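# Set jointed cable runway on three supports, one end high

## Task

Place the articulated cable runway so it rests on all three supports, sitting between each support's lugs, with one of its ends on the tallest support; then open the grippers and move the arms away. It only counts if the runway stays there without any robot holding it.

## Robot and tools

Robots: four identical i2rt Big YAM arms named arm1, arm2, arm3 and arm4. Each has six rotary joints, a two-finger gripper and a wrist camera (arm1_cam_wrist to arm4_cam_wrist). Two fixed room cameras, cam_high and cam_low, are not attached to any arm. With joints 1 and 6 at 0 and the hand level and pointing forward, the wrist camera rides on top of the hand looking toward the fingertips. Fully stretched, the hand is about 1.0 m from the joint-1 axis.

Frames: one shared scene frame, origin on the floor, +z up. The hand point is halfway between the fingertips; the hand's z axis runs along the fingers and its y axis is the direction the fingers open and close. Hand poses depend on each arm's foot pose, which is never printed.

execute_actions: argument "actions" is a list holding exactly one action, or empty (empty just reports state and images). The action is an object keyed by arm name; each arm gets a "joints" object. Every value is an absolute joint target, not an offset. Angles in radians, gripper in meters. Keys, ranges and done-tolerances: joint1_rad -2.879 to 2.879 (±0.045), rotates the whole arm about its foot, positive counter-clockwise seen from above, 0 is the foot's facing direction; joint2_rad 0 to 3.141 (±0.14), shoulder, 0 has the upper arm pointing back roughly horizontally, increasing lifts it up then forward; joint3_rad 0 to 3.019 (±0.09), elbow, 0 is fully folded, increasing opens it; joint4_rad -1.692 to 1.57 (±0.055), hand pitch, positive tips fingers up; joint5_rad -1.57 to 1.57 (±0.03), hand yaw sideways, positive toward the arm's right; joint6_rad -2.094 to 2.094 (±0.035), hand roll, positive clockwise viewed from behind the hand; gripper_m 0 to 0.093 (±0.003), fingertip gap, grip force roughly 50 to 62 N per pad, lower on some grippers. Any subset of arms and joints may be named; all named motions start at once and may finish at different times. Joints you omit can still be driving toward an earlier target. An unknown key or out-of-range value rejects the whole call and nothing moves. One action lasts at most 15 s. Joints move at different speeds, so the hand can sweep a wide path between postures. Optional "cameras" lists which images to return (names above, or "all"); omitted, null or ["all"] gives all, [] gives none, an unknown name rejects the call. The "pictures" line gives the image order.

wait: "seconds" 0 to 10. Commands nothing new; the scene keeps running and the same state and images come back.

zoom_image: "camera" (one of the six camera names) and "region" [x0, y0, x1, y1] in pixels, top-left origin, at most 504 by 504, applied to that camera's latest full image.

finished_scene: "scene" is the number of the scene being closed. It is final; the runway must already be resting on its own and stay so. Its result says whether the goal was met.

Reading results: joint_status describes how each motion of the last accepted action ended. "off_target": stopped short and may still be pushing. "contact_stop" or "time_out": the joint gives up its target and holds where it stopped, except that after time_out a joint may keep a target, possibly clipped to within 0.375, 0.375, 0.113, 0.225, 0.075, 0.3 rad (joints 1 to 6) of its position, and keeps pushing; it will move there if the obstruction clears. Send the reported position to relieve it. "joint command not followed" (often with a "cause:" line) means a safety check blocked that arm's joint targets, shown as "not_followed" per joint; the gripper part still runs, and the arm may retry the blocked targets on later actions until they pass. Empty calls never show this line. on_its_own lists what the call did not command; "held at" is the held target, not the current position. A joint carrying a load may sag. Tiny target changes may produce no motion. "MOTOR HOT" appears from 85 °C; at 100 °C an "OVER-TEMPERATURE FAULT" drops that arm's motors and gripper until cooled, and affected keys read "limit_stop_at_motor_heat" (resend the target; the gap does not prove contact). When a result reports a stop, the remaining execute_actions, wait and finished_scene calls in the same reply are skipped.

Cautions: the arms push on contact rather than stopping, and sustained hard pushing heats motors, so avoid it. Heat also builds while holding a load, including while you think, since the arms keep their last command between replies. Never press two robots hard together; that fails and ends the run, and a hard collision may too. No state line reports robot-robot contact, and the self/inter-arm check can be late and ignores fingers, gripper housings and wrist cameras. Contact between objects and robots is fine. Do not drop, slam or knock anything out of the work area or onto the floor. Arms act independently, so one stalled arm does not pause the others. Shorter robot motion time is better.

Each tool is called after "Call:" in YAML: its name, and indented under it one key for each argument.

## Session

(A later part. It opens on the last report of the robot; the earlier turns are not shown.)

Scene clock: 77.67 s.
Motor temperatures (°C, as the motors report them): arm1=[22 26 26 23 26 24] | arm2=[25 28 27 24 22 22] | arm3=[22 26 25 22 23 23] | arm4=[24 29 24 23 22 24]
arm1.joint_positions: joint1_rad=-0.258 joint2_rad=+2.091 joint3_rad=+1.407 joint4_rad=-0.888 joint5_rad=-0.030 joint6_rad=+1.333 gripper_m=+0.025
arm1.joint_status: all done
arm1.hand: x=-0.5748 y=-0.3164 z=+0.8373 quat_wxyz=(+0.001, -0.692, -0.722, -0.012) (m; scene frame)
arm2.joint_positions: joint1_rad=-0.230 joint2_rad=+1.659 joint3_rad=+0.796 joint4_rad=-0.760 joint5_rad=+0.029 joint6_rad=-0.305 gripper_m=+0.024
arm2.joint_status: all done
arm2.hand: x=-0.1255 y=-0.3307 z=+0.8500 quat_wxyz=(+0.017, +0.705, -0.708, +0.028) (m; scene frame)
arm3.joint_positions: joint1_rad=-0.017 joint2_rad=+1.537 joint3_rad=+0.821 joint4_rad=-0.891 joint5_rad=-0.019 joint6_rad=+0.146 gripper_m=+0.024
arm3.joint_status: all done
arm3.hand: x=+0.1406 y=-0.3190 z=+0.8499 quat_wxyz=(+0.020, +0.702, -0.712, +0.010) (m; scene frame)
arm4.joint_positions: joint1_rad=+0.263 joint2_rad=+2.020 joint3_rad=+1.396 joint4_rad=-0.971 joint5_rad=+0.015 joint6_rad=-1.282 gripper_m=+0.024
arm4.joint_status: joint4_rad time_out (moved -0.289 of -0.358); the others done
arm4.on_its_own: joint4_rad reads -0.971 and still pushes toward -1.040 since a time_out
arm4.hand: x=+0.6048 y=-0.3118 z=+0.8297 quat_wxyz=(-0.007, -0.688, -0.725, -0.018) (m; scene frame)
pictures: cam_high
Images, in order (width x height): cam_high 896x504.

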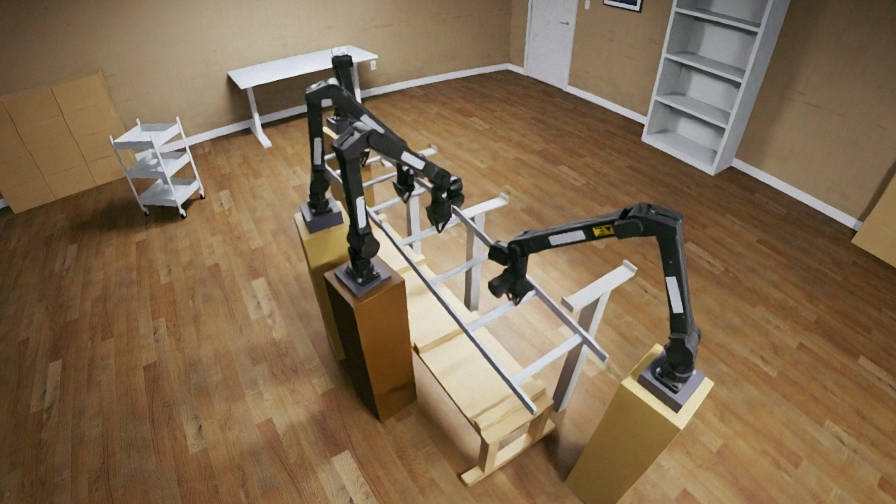

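Call:
execute_actions:
  actions:
    - {"arm1":{"joints":{"joint2_rad":1.85,"joint3_rad":1.58,"joint4_rad":-1.3}},"arm4":{"joints":{"joint2_rad":1.76,"joint3_rad":1.65,"joint4_rad":-1.43}},"arm2":{"joints":{"joint2_rad":1.34,"joint3_rad":1.06,"joint4_rad":-1.27}},"arm3":{"joints":{"joint2_rad":1.28,"joint3_rad":1.14,"joint4_rad":-1.41}}}

Scene clock: 84.23 s.
Motor temperatures (°C, as the motors report them): arm1=[22 26 27 23 26 24] | arm2=[25 28 30 24 23 22] | arm3=[22 26 27 22 24 23] | arm4=[24 30 25 23 22 24]
arm1.joint_positions: joint1_rad=-0.263 joint2_rad=+1.910 joint3_rad=+1.543 joint4_rad=-1.220 joint5_rad=-0.019 joint6_rad=+1.330 gripper_m=+0.025
arm1.joint_status: joint4_rad time_out (moved -0.333 of -0.412); the others done
arm1.on_its_own: joint4_rad reads -1.220 and still pushes toward -1.300 since a time_out
arm1.hand: x=-0.5774 y=-0.3196 z=+0.9818 quat_wxyz=(+0.004, -0.693, -0.721, -0.003) (m; scene frame)
arm2.joint_positions: joint1_rad=-0.230 joint2_rad=+1.384 joint3_rad=+0.968 joint4_rad=-1.206 joint5_rad=+0.031 joint6_rad=-0.307 gripper_m=+0.024
arm2.joint_status: joint3_rad time_out (moved +0.172 of +0.264); joint4_rad time_out (moved -0.447 of -0.510); the others done
arm2.on_its_own: joint3_rad reads +0.968 and still pushes toward +1.060 since a time_out; joint4_rad reads -1.206 and still pushes toward -1.270 since a time_out
arm2.hand: x=-0.1265 y=-0.3331 z=+0.9994 quat_wxyz=(+0.016, +0.706, -0.708, +0.029) (m; scene frame)
arm3.joint_positions: joint1_rad=-0.013 joint2_rad=+1.329 joint3_rad=+1.062 joint4_rad=-1.351 joint5_rad=-0.022 joint6_rad=+0.148 gripper_m=+0.024
arm3.joint_status: joint4_rad time_out (moved -0.460 of -0.519); the others done
arm3.on_its_own: joint4_rad reads -1.351 and still pushes toward -1.410 since a time_out
arm3.hand: x=+0.1388 y=-0.3211 z=+1.0031 quat_wxyz=(+0.025, +0.702, -0.711, +0.014) (m; scene frame)
arm4.joint_positions: joint1_rad=+0.267 joint2_rad=+1.854 joint3_rad=+1.591 joint4_rad=-1.343 joint5_rad=+0.009 joint6_rad=-1.280 gripper_m=+0.024
arm4.joint_status: joint4_rad time_out (moved -0.372 of -0.459); the others done
arm4.on_its_own: joint4_rad reads -1.343 and still pushes toward -1.430 since a time_out
arm4.hand: x=+0.6019 y=-0.3141 z=+0.9864 quat_wxyz=(-0.012, -0.688, -0.726, -0.022) (m; scene frame)
pictures: arm1_cam_wrist, arm2_cam_wrist, arm3_cam_wrist, arm4_cam_wrist, cam_high, cam_low
Images, in order (width x height): arm1_cam_wrist 616x616, arm2_cam_wrist 616x616, arm3_cam_wrist 616x616, arm4_cam_wrist 616x616, cam_high 896x504, cam_low 896x504.

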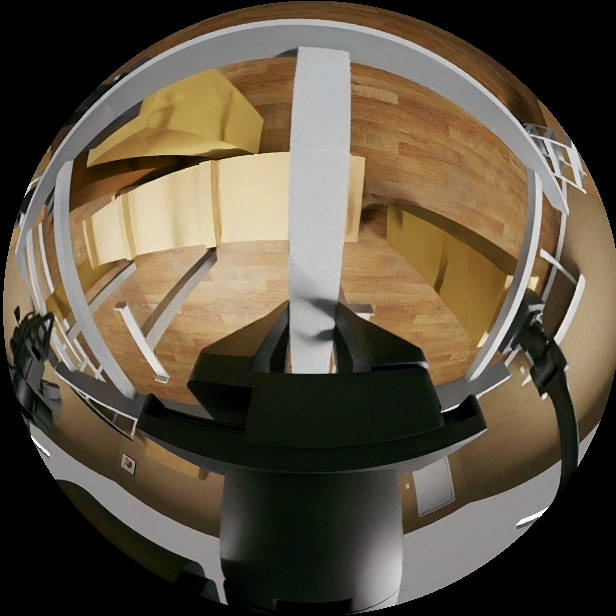

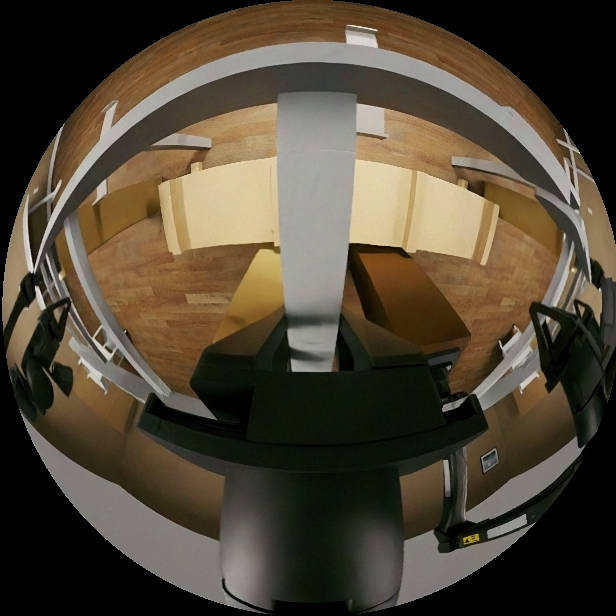

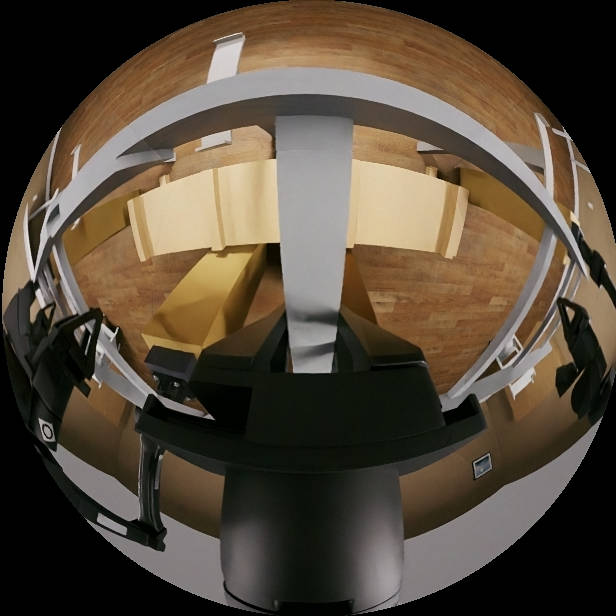

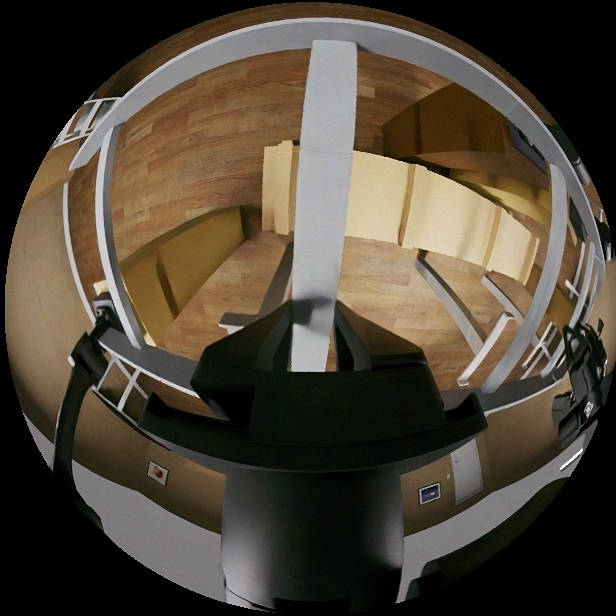

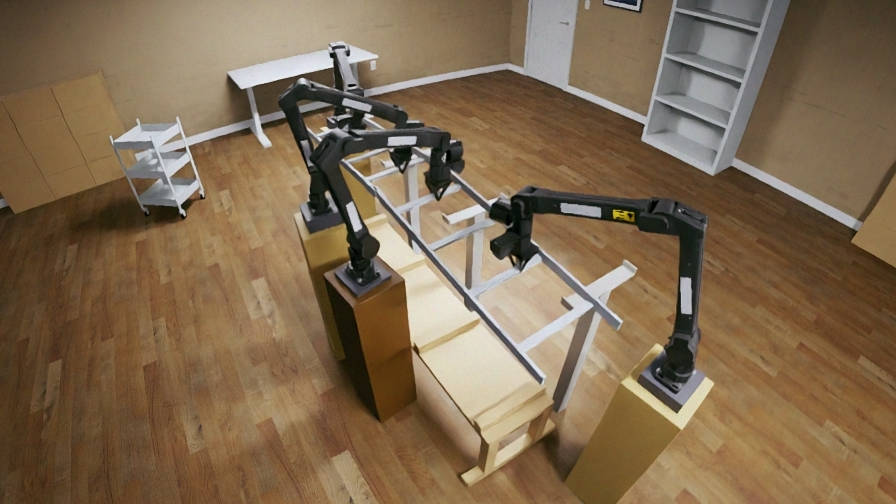

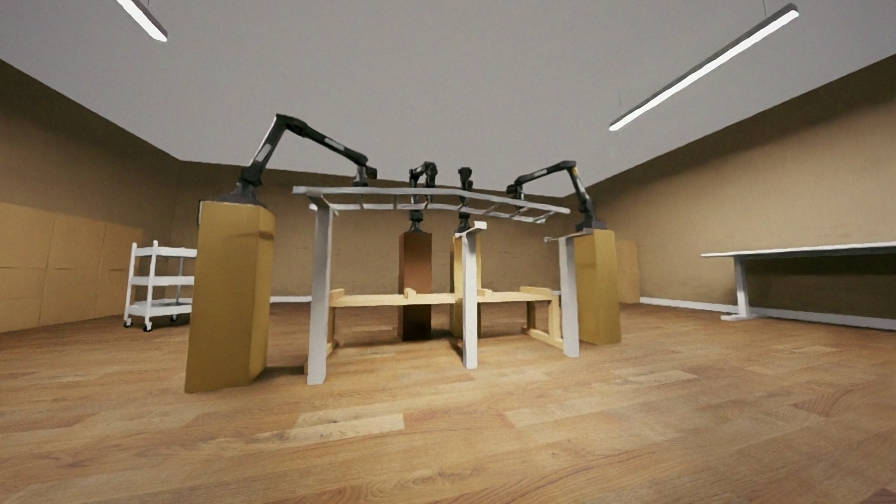

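Call:
execute_actions:
  actions:
    - {"arm1":{"joints":{"joint1_rad":0.05,"joint6_rad":1.62,"joint2_rad":1.81,"joint3_rad":1.56,"joint4_rad":-1.28}},"arm4":{"joints":{"joint1_rad":-0.04,"joint6_rad":-1.6,"joint2_rad":1.72,"joint3_rad":1.64,"joint4_rad":-1.43}},"arm2":{"joints":{"joint1_rad":-0.13,"joint6_rad":-0.226,"joint2_rad":1.74,"joint3_rad":1.5,"joint4_rad":-1.29}},"arm3":{"joints":{"joint1_rad":-0.05,"joint6_rad":0.106,"joint2_rad":1.68,"joint3_rad":1.54,"joint4_rad":-1.39}}}

Scene clock: 97.00 s.
Motor temperatures (°C, as the motors report them): arm1=[22 27 29 23 26 24] | arm2=[25 28 36 24 23 22] | arm3=[22 26 32 22 24 23] | arm4=[24 30 28 23 22 24]
arm1.joint_positions: joint1_rad=+0.041 joint2_rad=+1.909 joint3_rad=+1.508 joint4_rad=-1.232 joint5_rad=-0.009 joint6_rad=+1.630 gripper_m=+0.026
arm1.joint_status: all done
arm1.hand: x=-0.5858 y=-0.1520 z=+0.9681 quat_wxyz=(+0.016, -0.692, -0.722, +0.021) (m; scene frame)
arm2.joint_positions: joint1_rad=-0.124 joint2_rad=+1.823 joint3_rad=+1.420 joint4_rad=-1.250 joint5_rad=+0.016 joint6_rad=-0.200 gripper_m=+0.024
arm2.joint_status: all done
arm2.hand: x=-0.1331 y=-0.1673 z=+0.9684 quat_wxyz=(+0.031, +0.705, -0.708, +0.033) (m; scene frame)
arm3.joint_positions: joint1_rad=-0.043 joint2_rad=+1.769 joint3_rad=+1.491 joint4_rad=-1.343 joint5_rad=-0.007 joint6_rad=+0.124 gripper_m=+0.024
arm3.joint_status: all done
arm3.hand: x=+0.1347 y=-0.1563 z=+0.9721 quat_wxyz=(+0.020, +0.700, -0.713, +0.019) (m; scene frame)
arm4.joint_positions: joint1_rad=-0.035 joint2_rad=+1.854 joint3_rad=+1.561 joint4_rad=-1.395 joint5_rad=-0.005 joint6_rad=-1.575 gripper_m=+0.024
arm4.joint_status: all done
arm4.hand: x=+0.5940 y=-0.1528 z=+0.9760 quat_wxyz=(-0.051, -0.689, -0.722, -0.044) (m; scene frame)
pictures: arm1_cam_wrist, arm2_cam_wrist, arm3_cam_wrist, arm4_cam_wrist, cam_high, cam_low
Images, in order (width x height): arm1_cam_wrist 616x616, arm2_cam_wrist 616x616, arm3_cam_wrist 616x616, arm4_cam_wrist 616x616, cam_high 896x504, cam_low 896x504.

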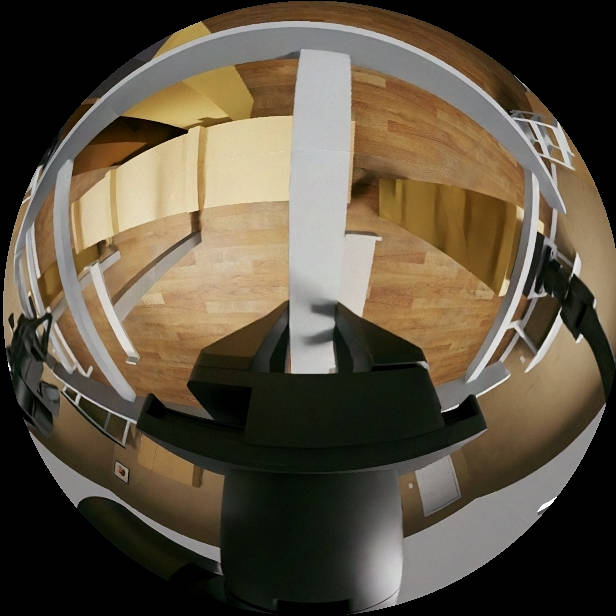

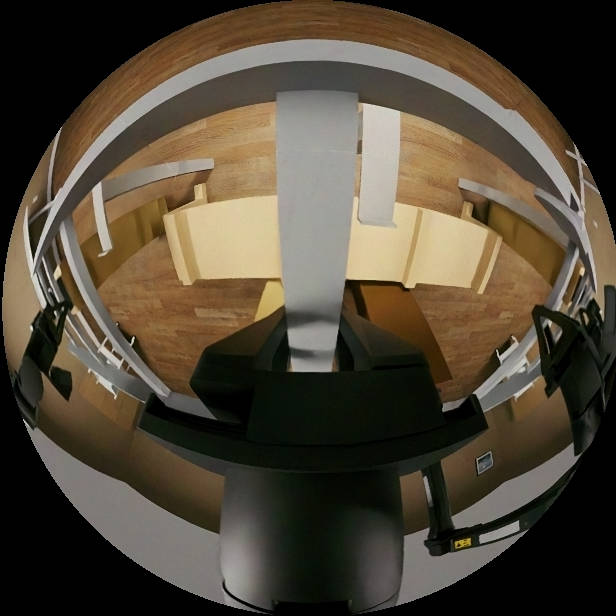

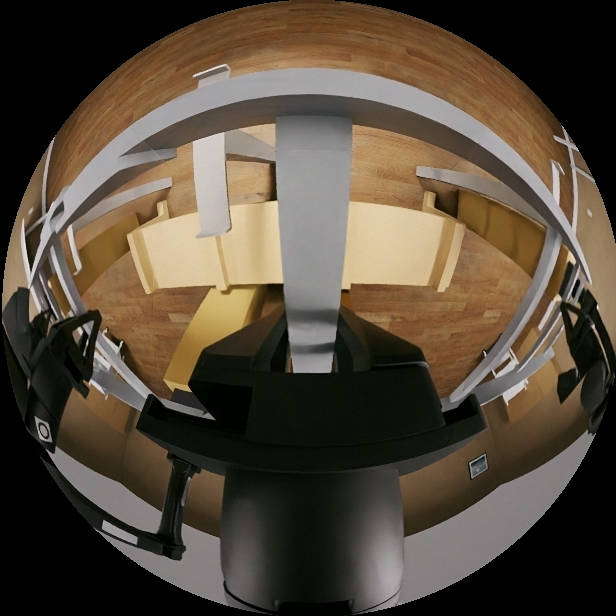

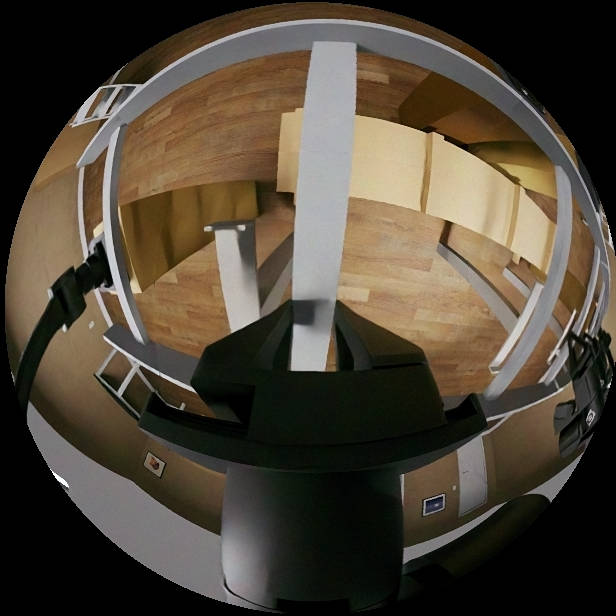

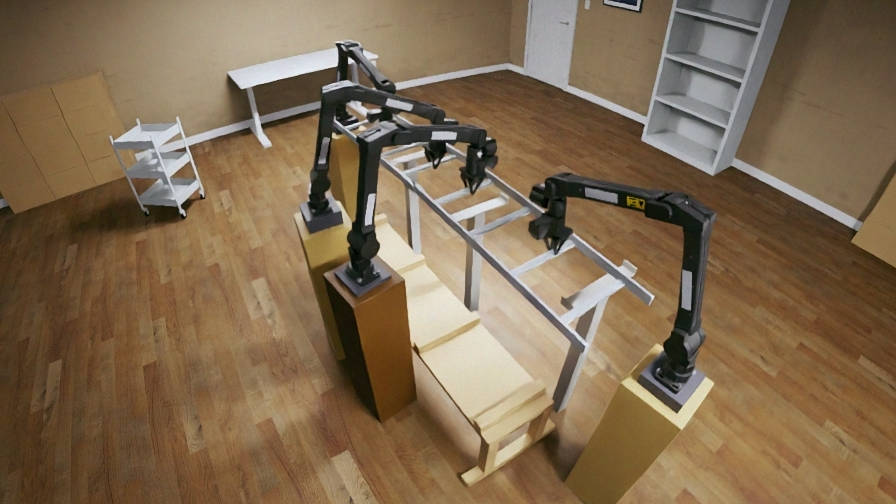

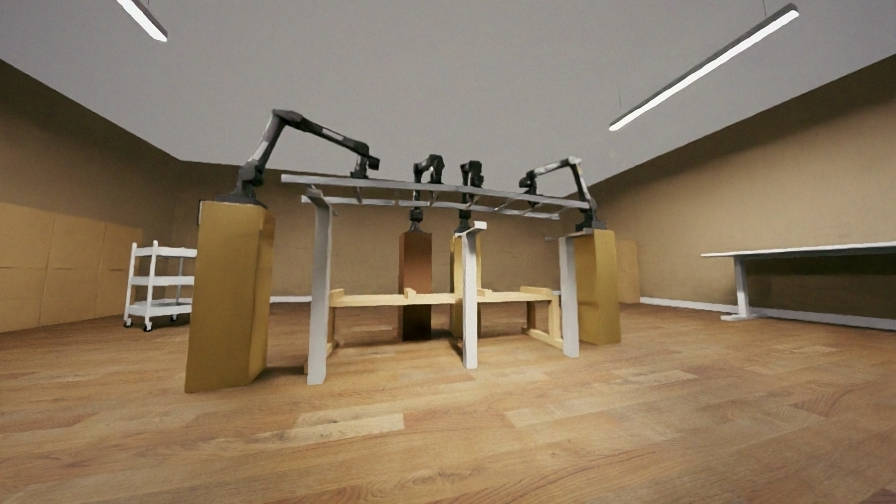

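Call:
execute_actions:
  actions:
    - {"arm1":{"joints":{"joint1_rad":0.357,"joint6_rad":1.93,"joint2_rad":1.85,"joint3_rad":1.66,"joint4_rad":-1.32}},"arm4":{"joints":{"joint1_rad":-0.345,"joint6_rad":-1.9,"joint2_rad":1.78,"joint3_rad":1.74,"joint4_rad":-1.42}},"arm2":{"joints":{"joint1_rad":-0.07,"joint6_rad":-0.165,"joint2_rad":2.12,"joint3_rad":2.08,"joint4_rad":-1.43}},"arm3":{"joints":{"joint1_rad":-0.08,"joint6_rad":0.08,"joint2_rad":2.05,"joint3_rad":2.08,"joint4_rad":-1.51}}}

Scene clock: 114.37 s.
Motor temperatures (°C, as the motors report them): arm1=[22 28 32 23 26 24] | arm2=[25 31 39 24 23 22] | arm3=[22 28 33 22 24 23] | arm4=[24 32 32 23 22 24]
arm1.joint_positions: joint1_rad=+0.314 joint2_rad=+1.960 joint3_rad=+1.583 joint4_rad=-1.237 joint5_rad=+0.020 joint6_rad=+1.914 gripper_m=+0.026
arm1.joint_status: joint4_rad time_out (moved -0.006 of -0.088); the others done
arm1.on_its_own: joint4_rad reads -1.237 and still pushes toward -1.320 since a time_out
arm1.hand: x=-0.5965 y=-0.0027 z=+0.9646 quat_wxyz=(-0.008, -0.695, -0.718, +0.024) (m; scene frame)
arm2.joint_positions: joint1_rad=-0.071 joint2_rad=+2.190 joint3_rad=+1.969 joint4_rad=-1.393 joint5_rad=+0.003 joint6_rad=-0.150 gripper_m=+0.024
arm2.joint_status: joint3_rad time_out (moved +0.549 of +0.660); the others done
arm2.on_its_own: joint3_rad reads +1.969 and still pushes toward +2.080 since a time_out
arm2.hand: x=-0.1405 y=-0.0181 z=+0.9518 quat_wxyz=(+0.017, +0.707, -0.707, +0.017) (m; scene frame)
arm3.joint_positions: joint1_rad=-0.056 joint2_rad=+2.142 joint3_rad=+2.017 joint4_rad=-1.427 joint5_rad=-0.004 joint6_rad=+0.107 gripper_m=+0.024
arm3.joint_status: joint4_rad time_out (moved -0.084 of -0.167); the others done
arm3.on_its_own: joint4_rad reads -1.427 and still pushes toward -1.510 since a time_out
arm3.hand: x=+0.1286 y=-0.0071 z=+0.9521 quat_wxyz=(-0.003, +0.702, -0.712, -0.007) (m; scene frame)
arm4.joint_positions: joint1_rad=-0.314 joint2_rad=+1.916 joint3_rad=+1.605 joint4_rad=-1.363 joint5_rad=-0.016 joint6_rad=-1.850 gripper_m=+0.024
arm4.joint_status: joint3_rad time_out (moved +0.045 of +0.179); joint4_rad time_out (moved +0.032 of -0.025); joint6_rad time_out (moved -0.275 of -0.325); the others done
arm4.on_its_own: joint3_rad reads +1.605 and still pushes toward +1.718 since a time_out; joint4_rad reads -1.363 and still pushes toward -1.420 since a time_out; joint6_rad reads -1.850 and still pushes toward -1.900 since a time_out
arm4.hand: x=+0.5860 y=-0.0026 z=+0.9572 quat_wxyz=(-0.056, -0.691, -0.721, -0.023) (m; scene frame)
pictures: arm1_cam_wrist, arm2_cam_wrist, arm3_cam_wrist, arm4_cam_wrist, cam_high, cam_low
Images, in order (width x height): arm1_cam_wrist 616x616, arm2_cam_wrist 616x616, arm3_cam_wrist 616x616, arm4_cam_wrist 616x616, cam_high 896x504, cam_low 896x504.

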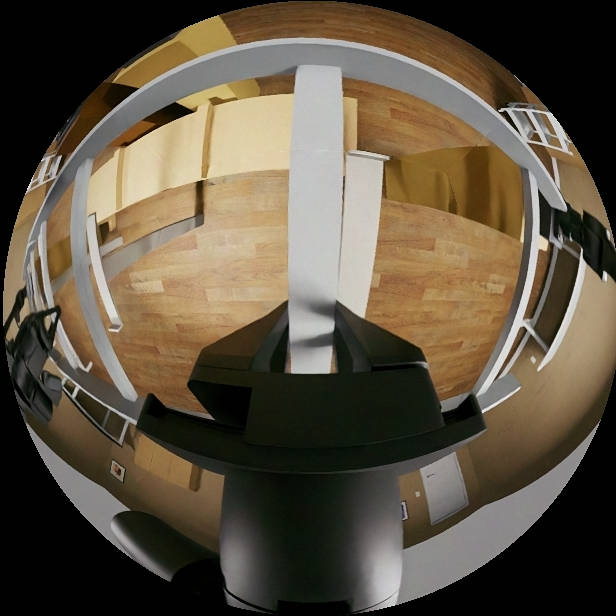

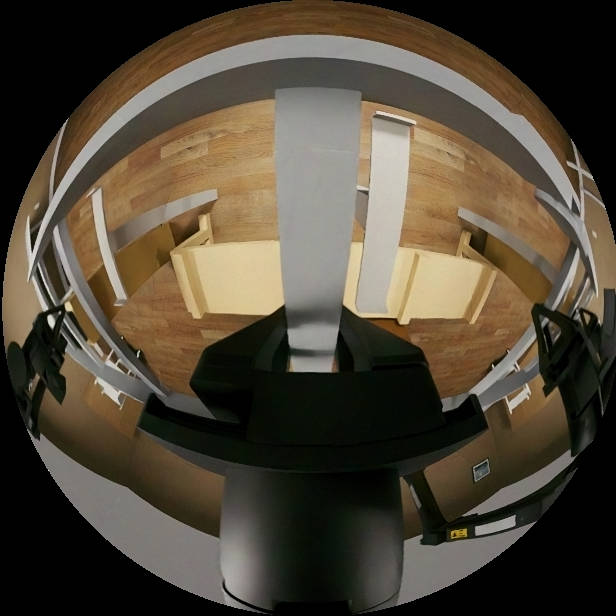

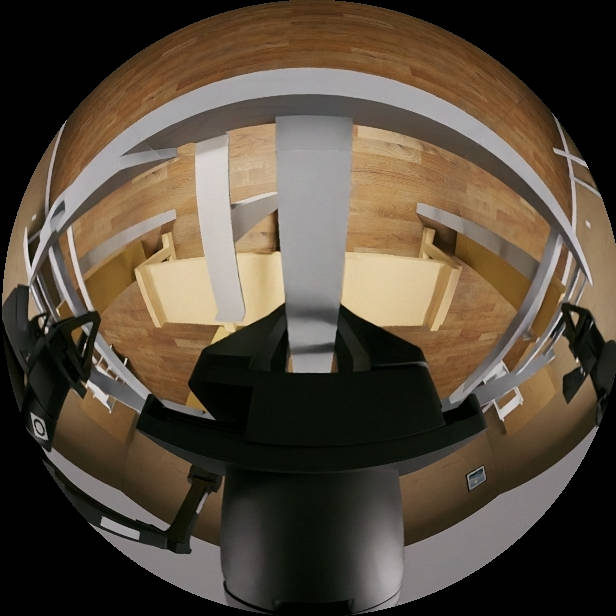

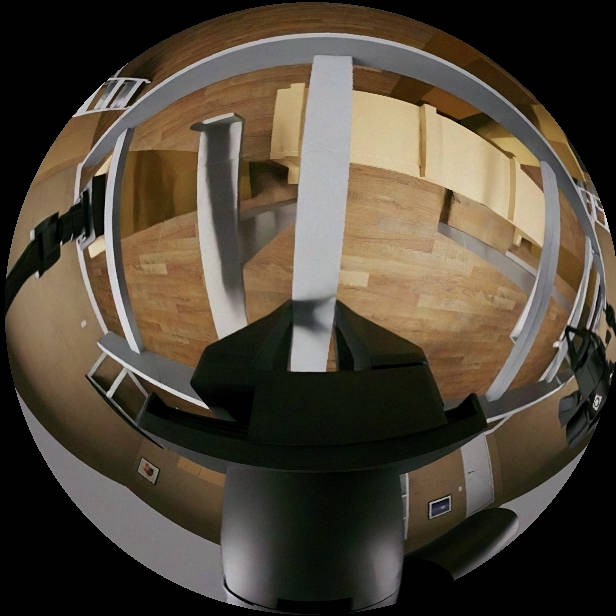

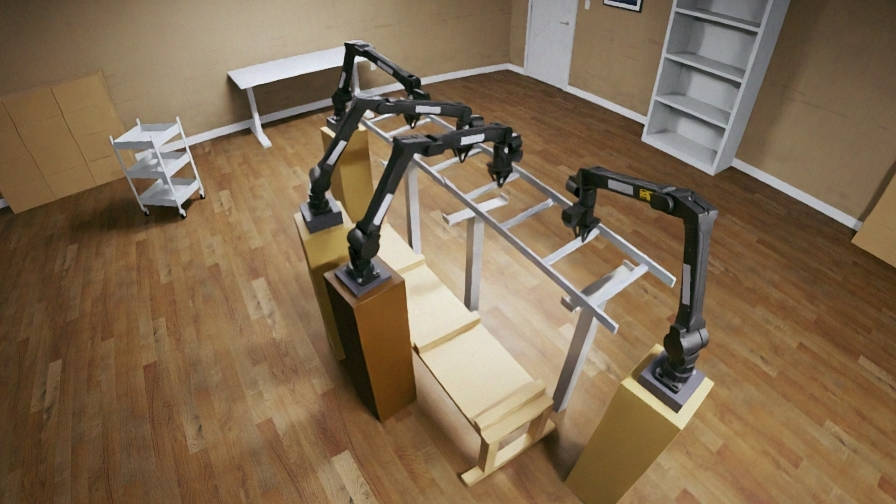

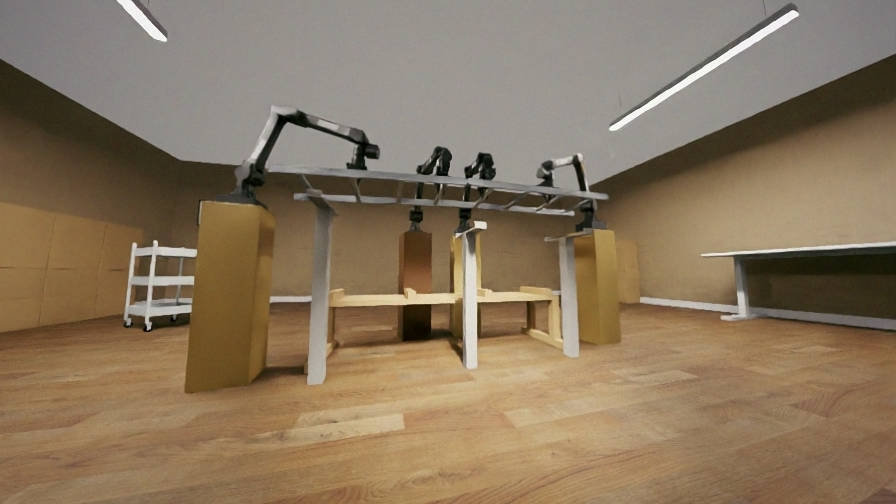

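Call:
execute_actions:
  actions:
    - {"arm1":{"joints":{"joint2_rad":2.03,"joint3_rad":1.49,"joint4_rad":-0.95}},"arm4":{"joints":{"joint2_rad":1.83,"joint3_rad":1.66,"joint4_rad":-1.4}},"arm2":{"joints":{"joint2_rad":2.25,"joint3_rad":1.85,"joint4_rad":-1.06}},"arm3":{"joints":{"joint2_rad":2.14,"joint3_rad":1.87,"joint4_rad":-1.2}}}

Scene clock: 123.07 s.
Motor temperatures (°C, as the motors report them): arm1=[22 29 33 23 26 24] | arm2=[25 33 40 24 23 22] | arm3=[22 30 33 22 24 23] | arm4=[24 33 34 23 22 24]
arm1.joint_positions: joint1_rad=+0.314 joint2_rad=+2.160 joint3_rad=+1.469 joint4_rad=-0.878 joint5_rad=+0.009 joint6_rad=+1.912 gripper_m=+0.025
arm1.joint_status: joint4_rad time_out (moved +0.359 of +0.287); the others done
arm1.on_its_own: joint4_rad reads -0.878 and still pushes toward -0.950 since a time_out
arm1.hand: x=-0.5856 y=+0.0016 z=+0.8139 quat_wxyz=(-0.012, -0.695, -0.719, +0.001) (m; scene frame)
arm2.joint_positions: joint1_rad=-0.078 joint2_rad=+2.320 joint3_rad=+1.821 joint4_rad=-1.062 joint5_rad=+0.017 joint6_rad=-0.155 gripper_m=+0.024
arm2.joint_status: all done
arm2.hand: x=-0.1314 y=-0.0123 z=+0.8146 quat_wxyz=(-0.008, +0.706, -0.708, +0.008) (m; scene frame)
arm3.joint_positions: joint1_rad=-0.060 joint2_rad=+2.230 joint3_rad=+1.858 joint4_rad=-1.166 joint5_rad=+0.040 joint6_rad=+0.105 gripper_m=+0.024
arm3.joint_status: all done
arm3.hand: x=+0.1380 y=-0.0027 z=+0.8372 quat_wxyz=(-0.024, +0.701, -0.713, +0.002) (m; scene frame)
arm4.joint_positions: joint1_rad=-0.310 joint2_rad=+2.010 joint3_rad=+1.588 joint4_rad=-1.337 joint5_rad=-0.001 joint6_rad=-1.843 gripper_m=+0.024
arm4.joint_status: joint2_rad off_target (ended at +2.010, target +1.830); joint4_rad off_target (ended at -1.337, target -1.400); the others done
arm4.on_its_own: joint4_rad reads -1.337 and still pushes toward -1.400 since a time_out; joint6_rad reads -1.843 and still pushes toward -1.900 since a time_out
arm4.hand: x=+0.5924 y=-0.0039 z=+0.9009 quat_wxyz=(-0.089, -0.689, -0.718, -0.051) (m; scene frame)
pictures: arm1_cam_wrist, arm2_cam_wrist, arm3_cam_wrist, arm4_cam_wrist, cam_high, cam_low
Images, in order (width x height): arm1_cam_wrist 616x616, arm2_cam_wrist 616x616, arm3_cam_wrist 616x616, arm4_cam_wrist 616x616, cam_high 896x504, cam_low 896x504.

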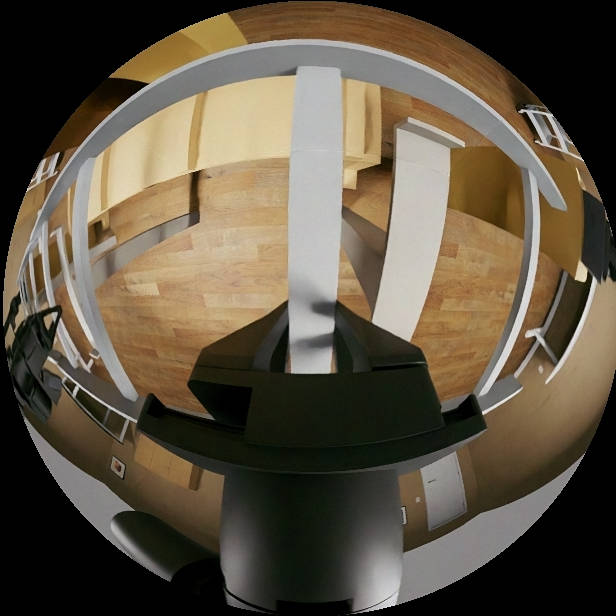

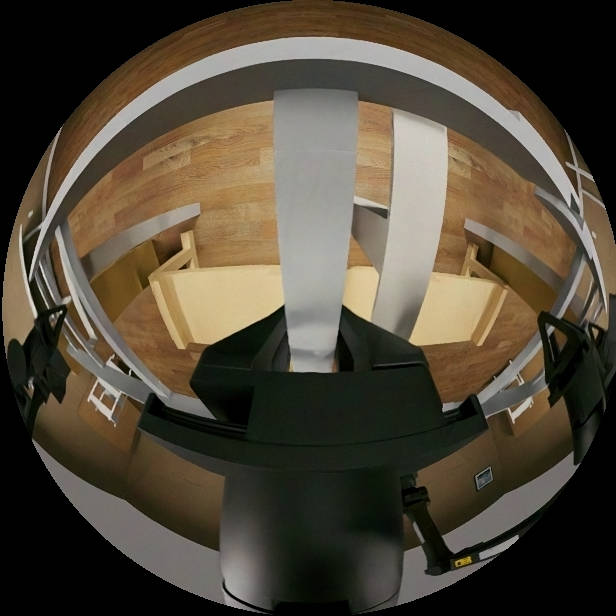

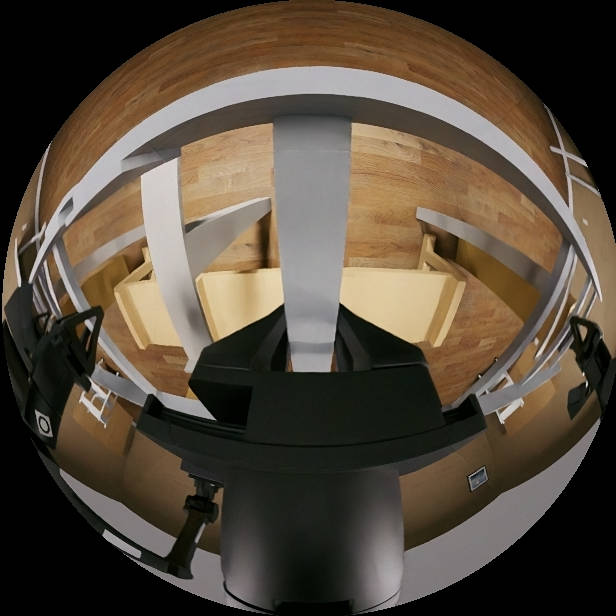

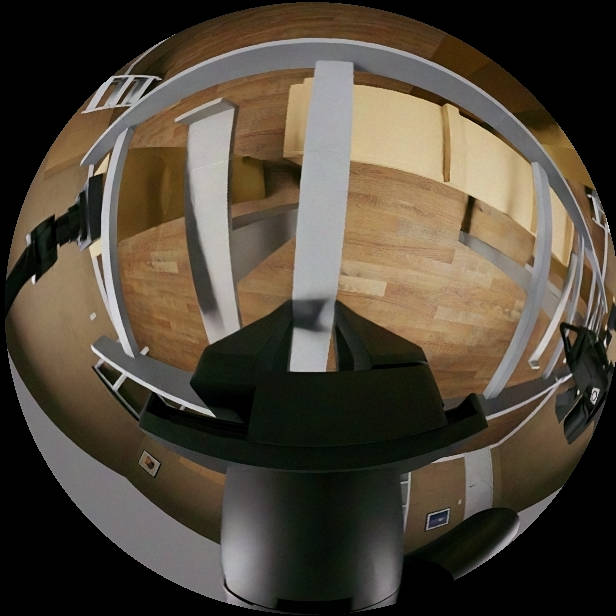

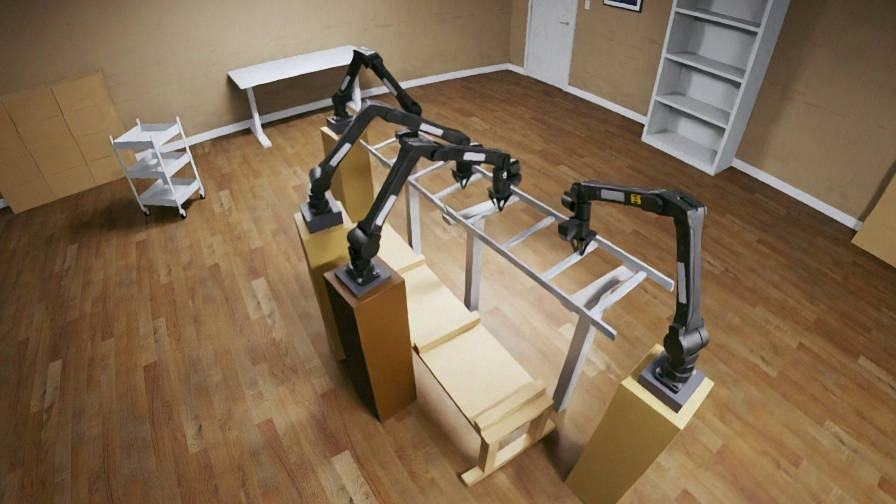

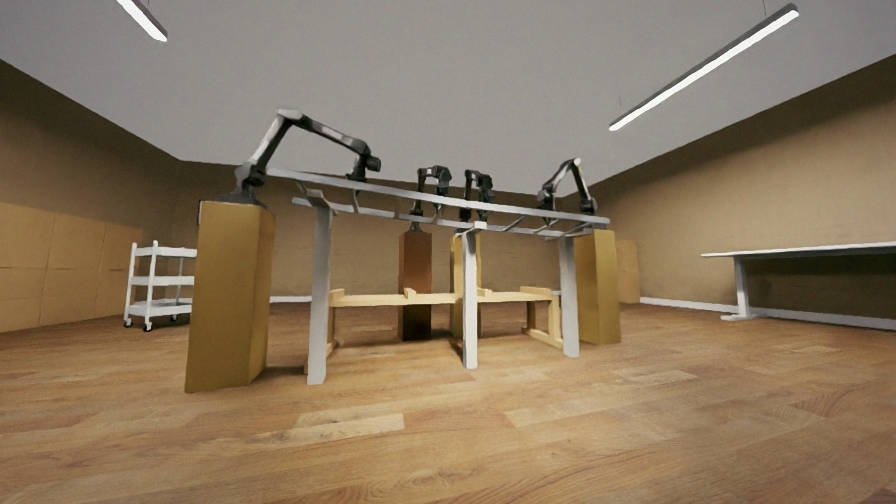

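Call:
execute_actions:
  actions:
    - {"arm1":{"joints":{"joint2_rad":2.15,"joint3_rad":1.47,"joint4_rad":-0.82}},"arm4":{"joints":{"joint2_rad":1.9,"joint3_rad":1.62,"joint4_rad":-1.33}},"arm2":{"joints":{"joint2_rad":2.33,"joint3_rad":1.82,"joint4_rad":-0.96}},"arm3":{"joints":{"joint2_rad":2.21,"joint3_rad":1.84,"joint4_rad":-1.08}}}

Scene clock: 130.00 s.
Motor temperatures (°C, as the motors report them): arm1=[22 30 32 23 25 24] | arm2=[25 34 38 24 23 22] | arm3=[22 31 32 22 25 23] | arm4=[24 34 33 23 22 24]
arm1.joint_positions: joint1_rad=+0.321 joint2_rad=+2.250 joint3_rad=+1.457 joint4_rad=-0.754 joint5_rad=+0.011 joint6_rad=+1.920 gripper_m=+0.025
arm1.joint_status: joint4_rad off_target (ended at -0.753, target -0.820); the others done
arm1.hand: x=-0.5837 y=+0.0055 z=+0.7604 quat_wxyz=(-0.017, -0.695, -0.719, -0.009) (m; scene frame)
arm2.joint_positions: joint1_rad=-0.078 joint2_rad=+2.383 joint3_rad=+1.805 joint4_rad=-0.954 joint5_rad=+0.020 joint6_rad=-0.158 gripper_m=+0.024
arm2.joint_status: all done
arm2.hand: x=-0.1297 y=-0.0073 z=+0.7690 quat_wxyz=(-0.020, +0.707, -0.707, +0.001) (m; scene frame)
arm3.joint_positions: joint1_rad=-0.063 joint2_rad=+2.280 joint3_rad=+1.830 joint4_rad=-1.064 joint5_rad=+0.041 joint6_rad=+0.097 gripper_m=+0.024
arm3.joint_status: all done
arm3.hand: x=+0.1394 y=+0.0037 z=+0.7953 quat_wxyz=(-0.032, +0.702, -0.711, -0.007) (m; scene frame)
arm4.joint_positions: joint1_rad=-0.321 joint2_rad=+2.062 joint3_rad=+1.561 joint4_rad=-1.266 joint5_rad=+0.003 joint6_rad=-1.843 gripper_m=+0.024
arm4.joint_status: joint2_rad off_target (ended at +2.062, target +1.900); joint4_rad off_target (ended at -1.265, target -1.330); the others done
arm4.on_its_own: joint6_rad reads -1.843 and still pushes toward -1.900 since a time_out
arm4.hand: x=+0.5936 y=+0.0029 z=+0.8627 quat_wxyz=(-0.091, -0.693, -0.713, -0.054) (m; scene frame)
pictures: arm1_cam_wrist, arm2_cam_wrist, arm3_cam_wrist, arm4_cam_wrist, cam_high, cam_low
Images, in order (width x height): arm1_cam_wrist 616x616, arm2_cam_wrist 616x616, arm3_cam_wrist 616x616, arm4_cam_wrist 616x616, cam_high 896x504, cam_low 896x504.

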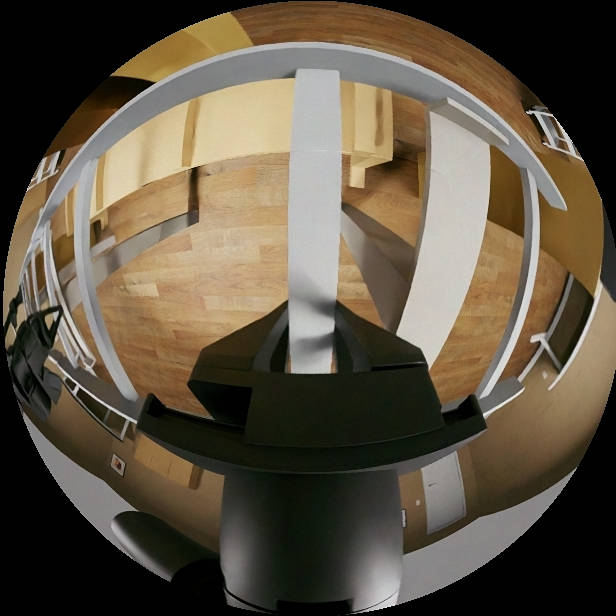

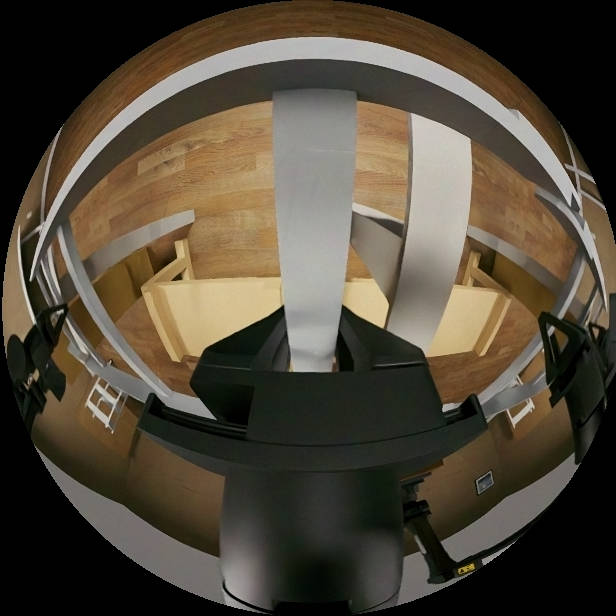

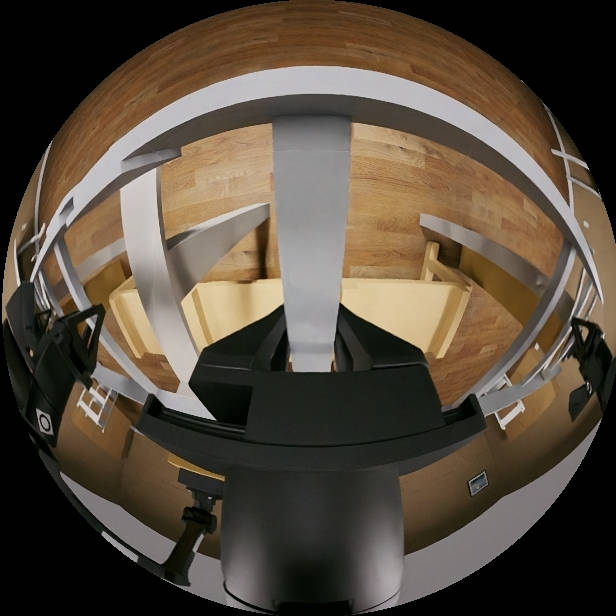

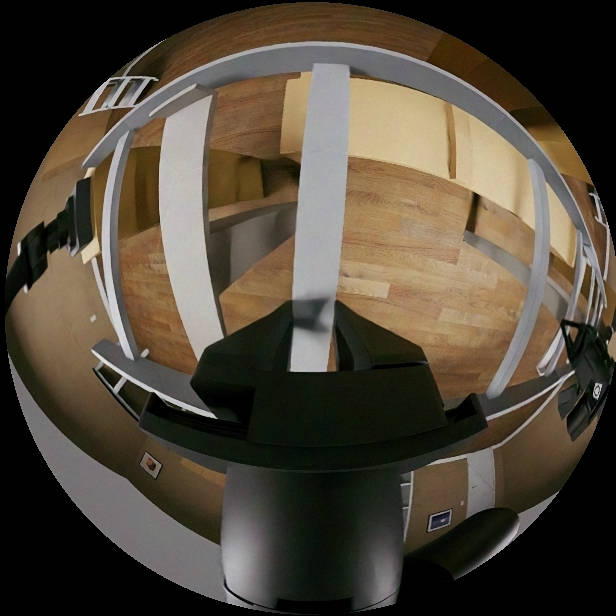

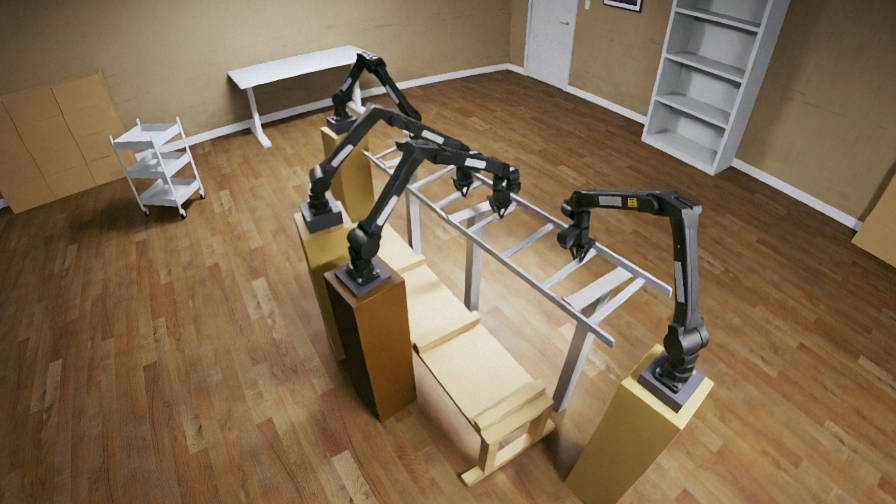

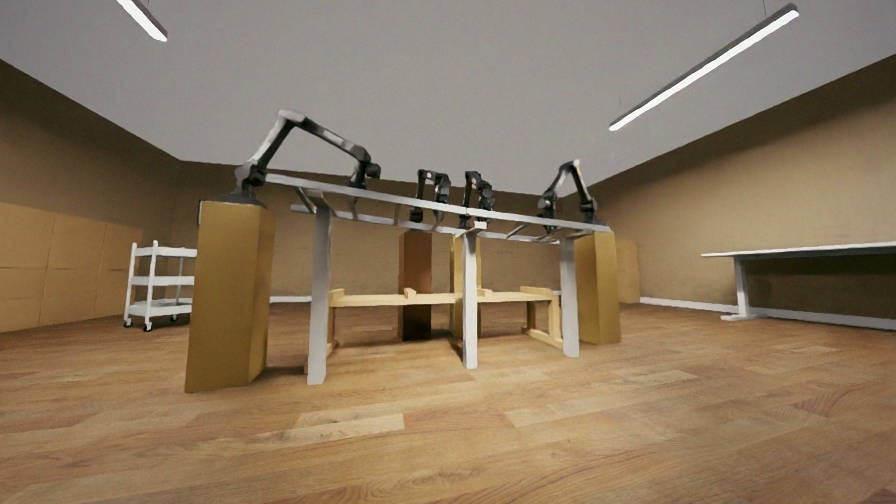

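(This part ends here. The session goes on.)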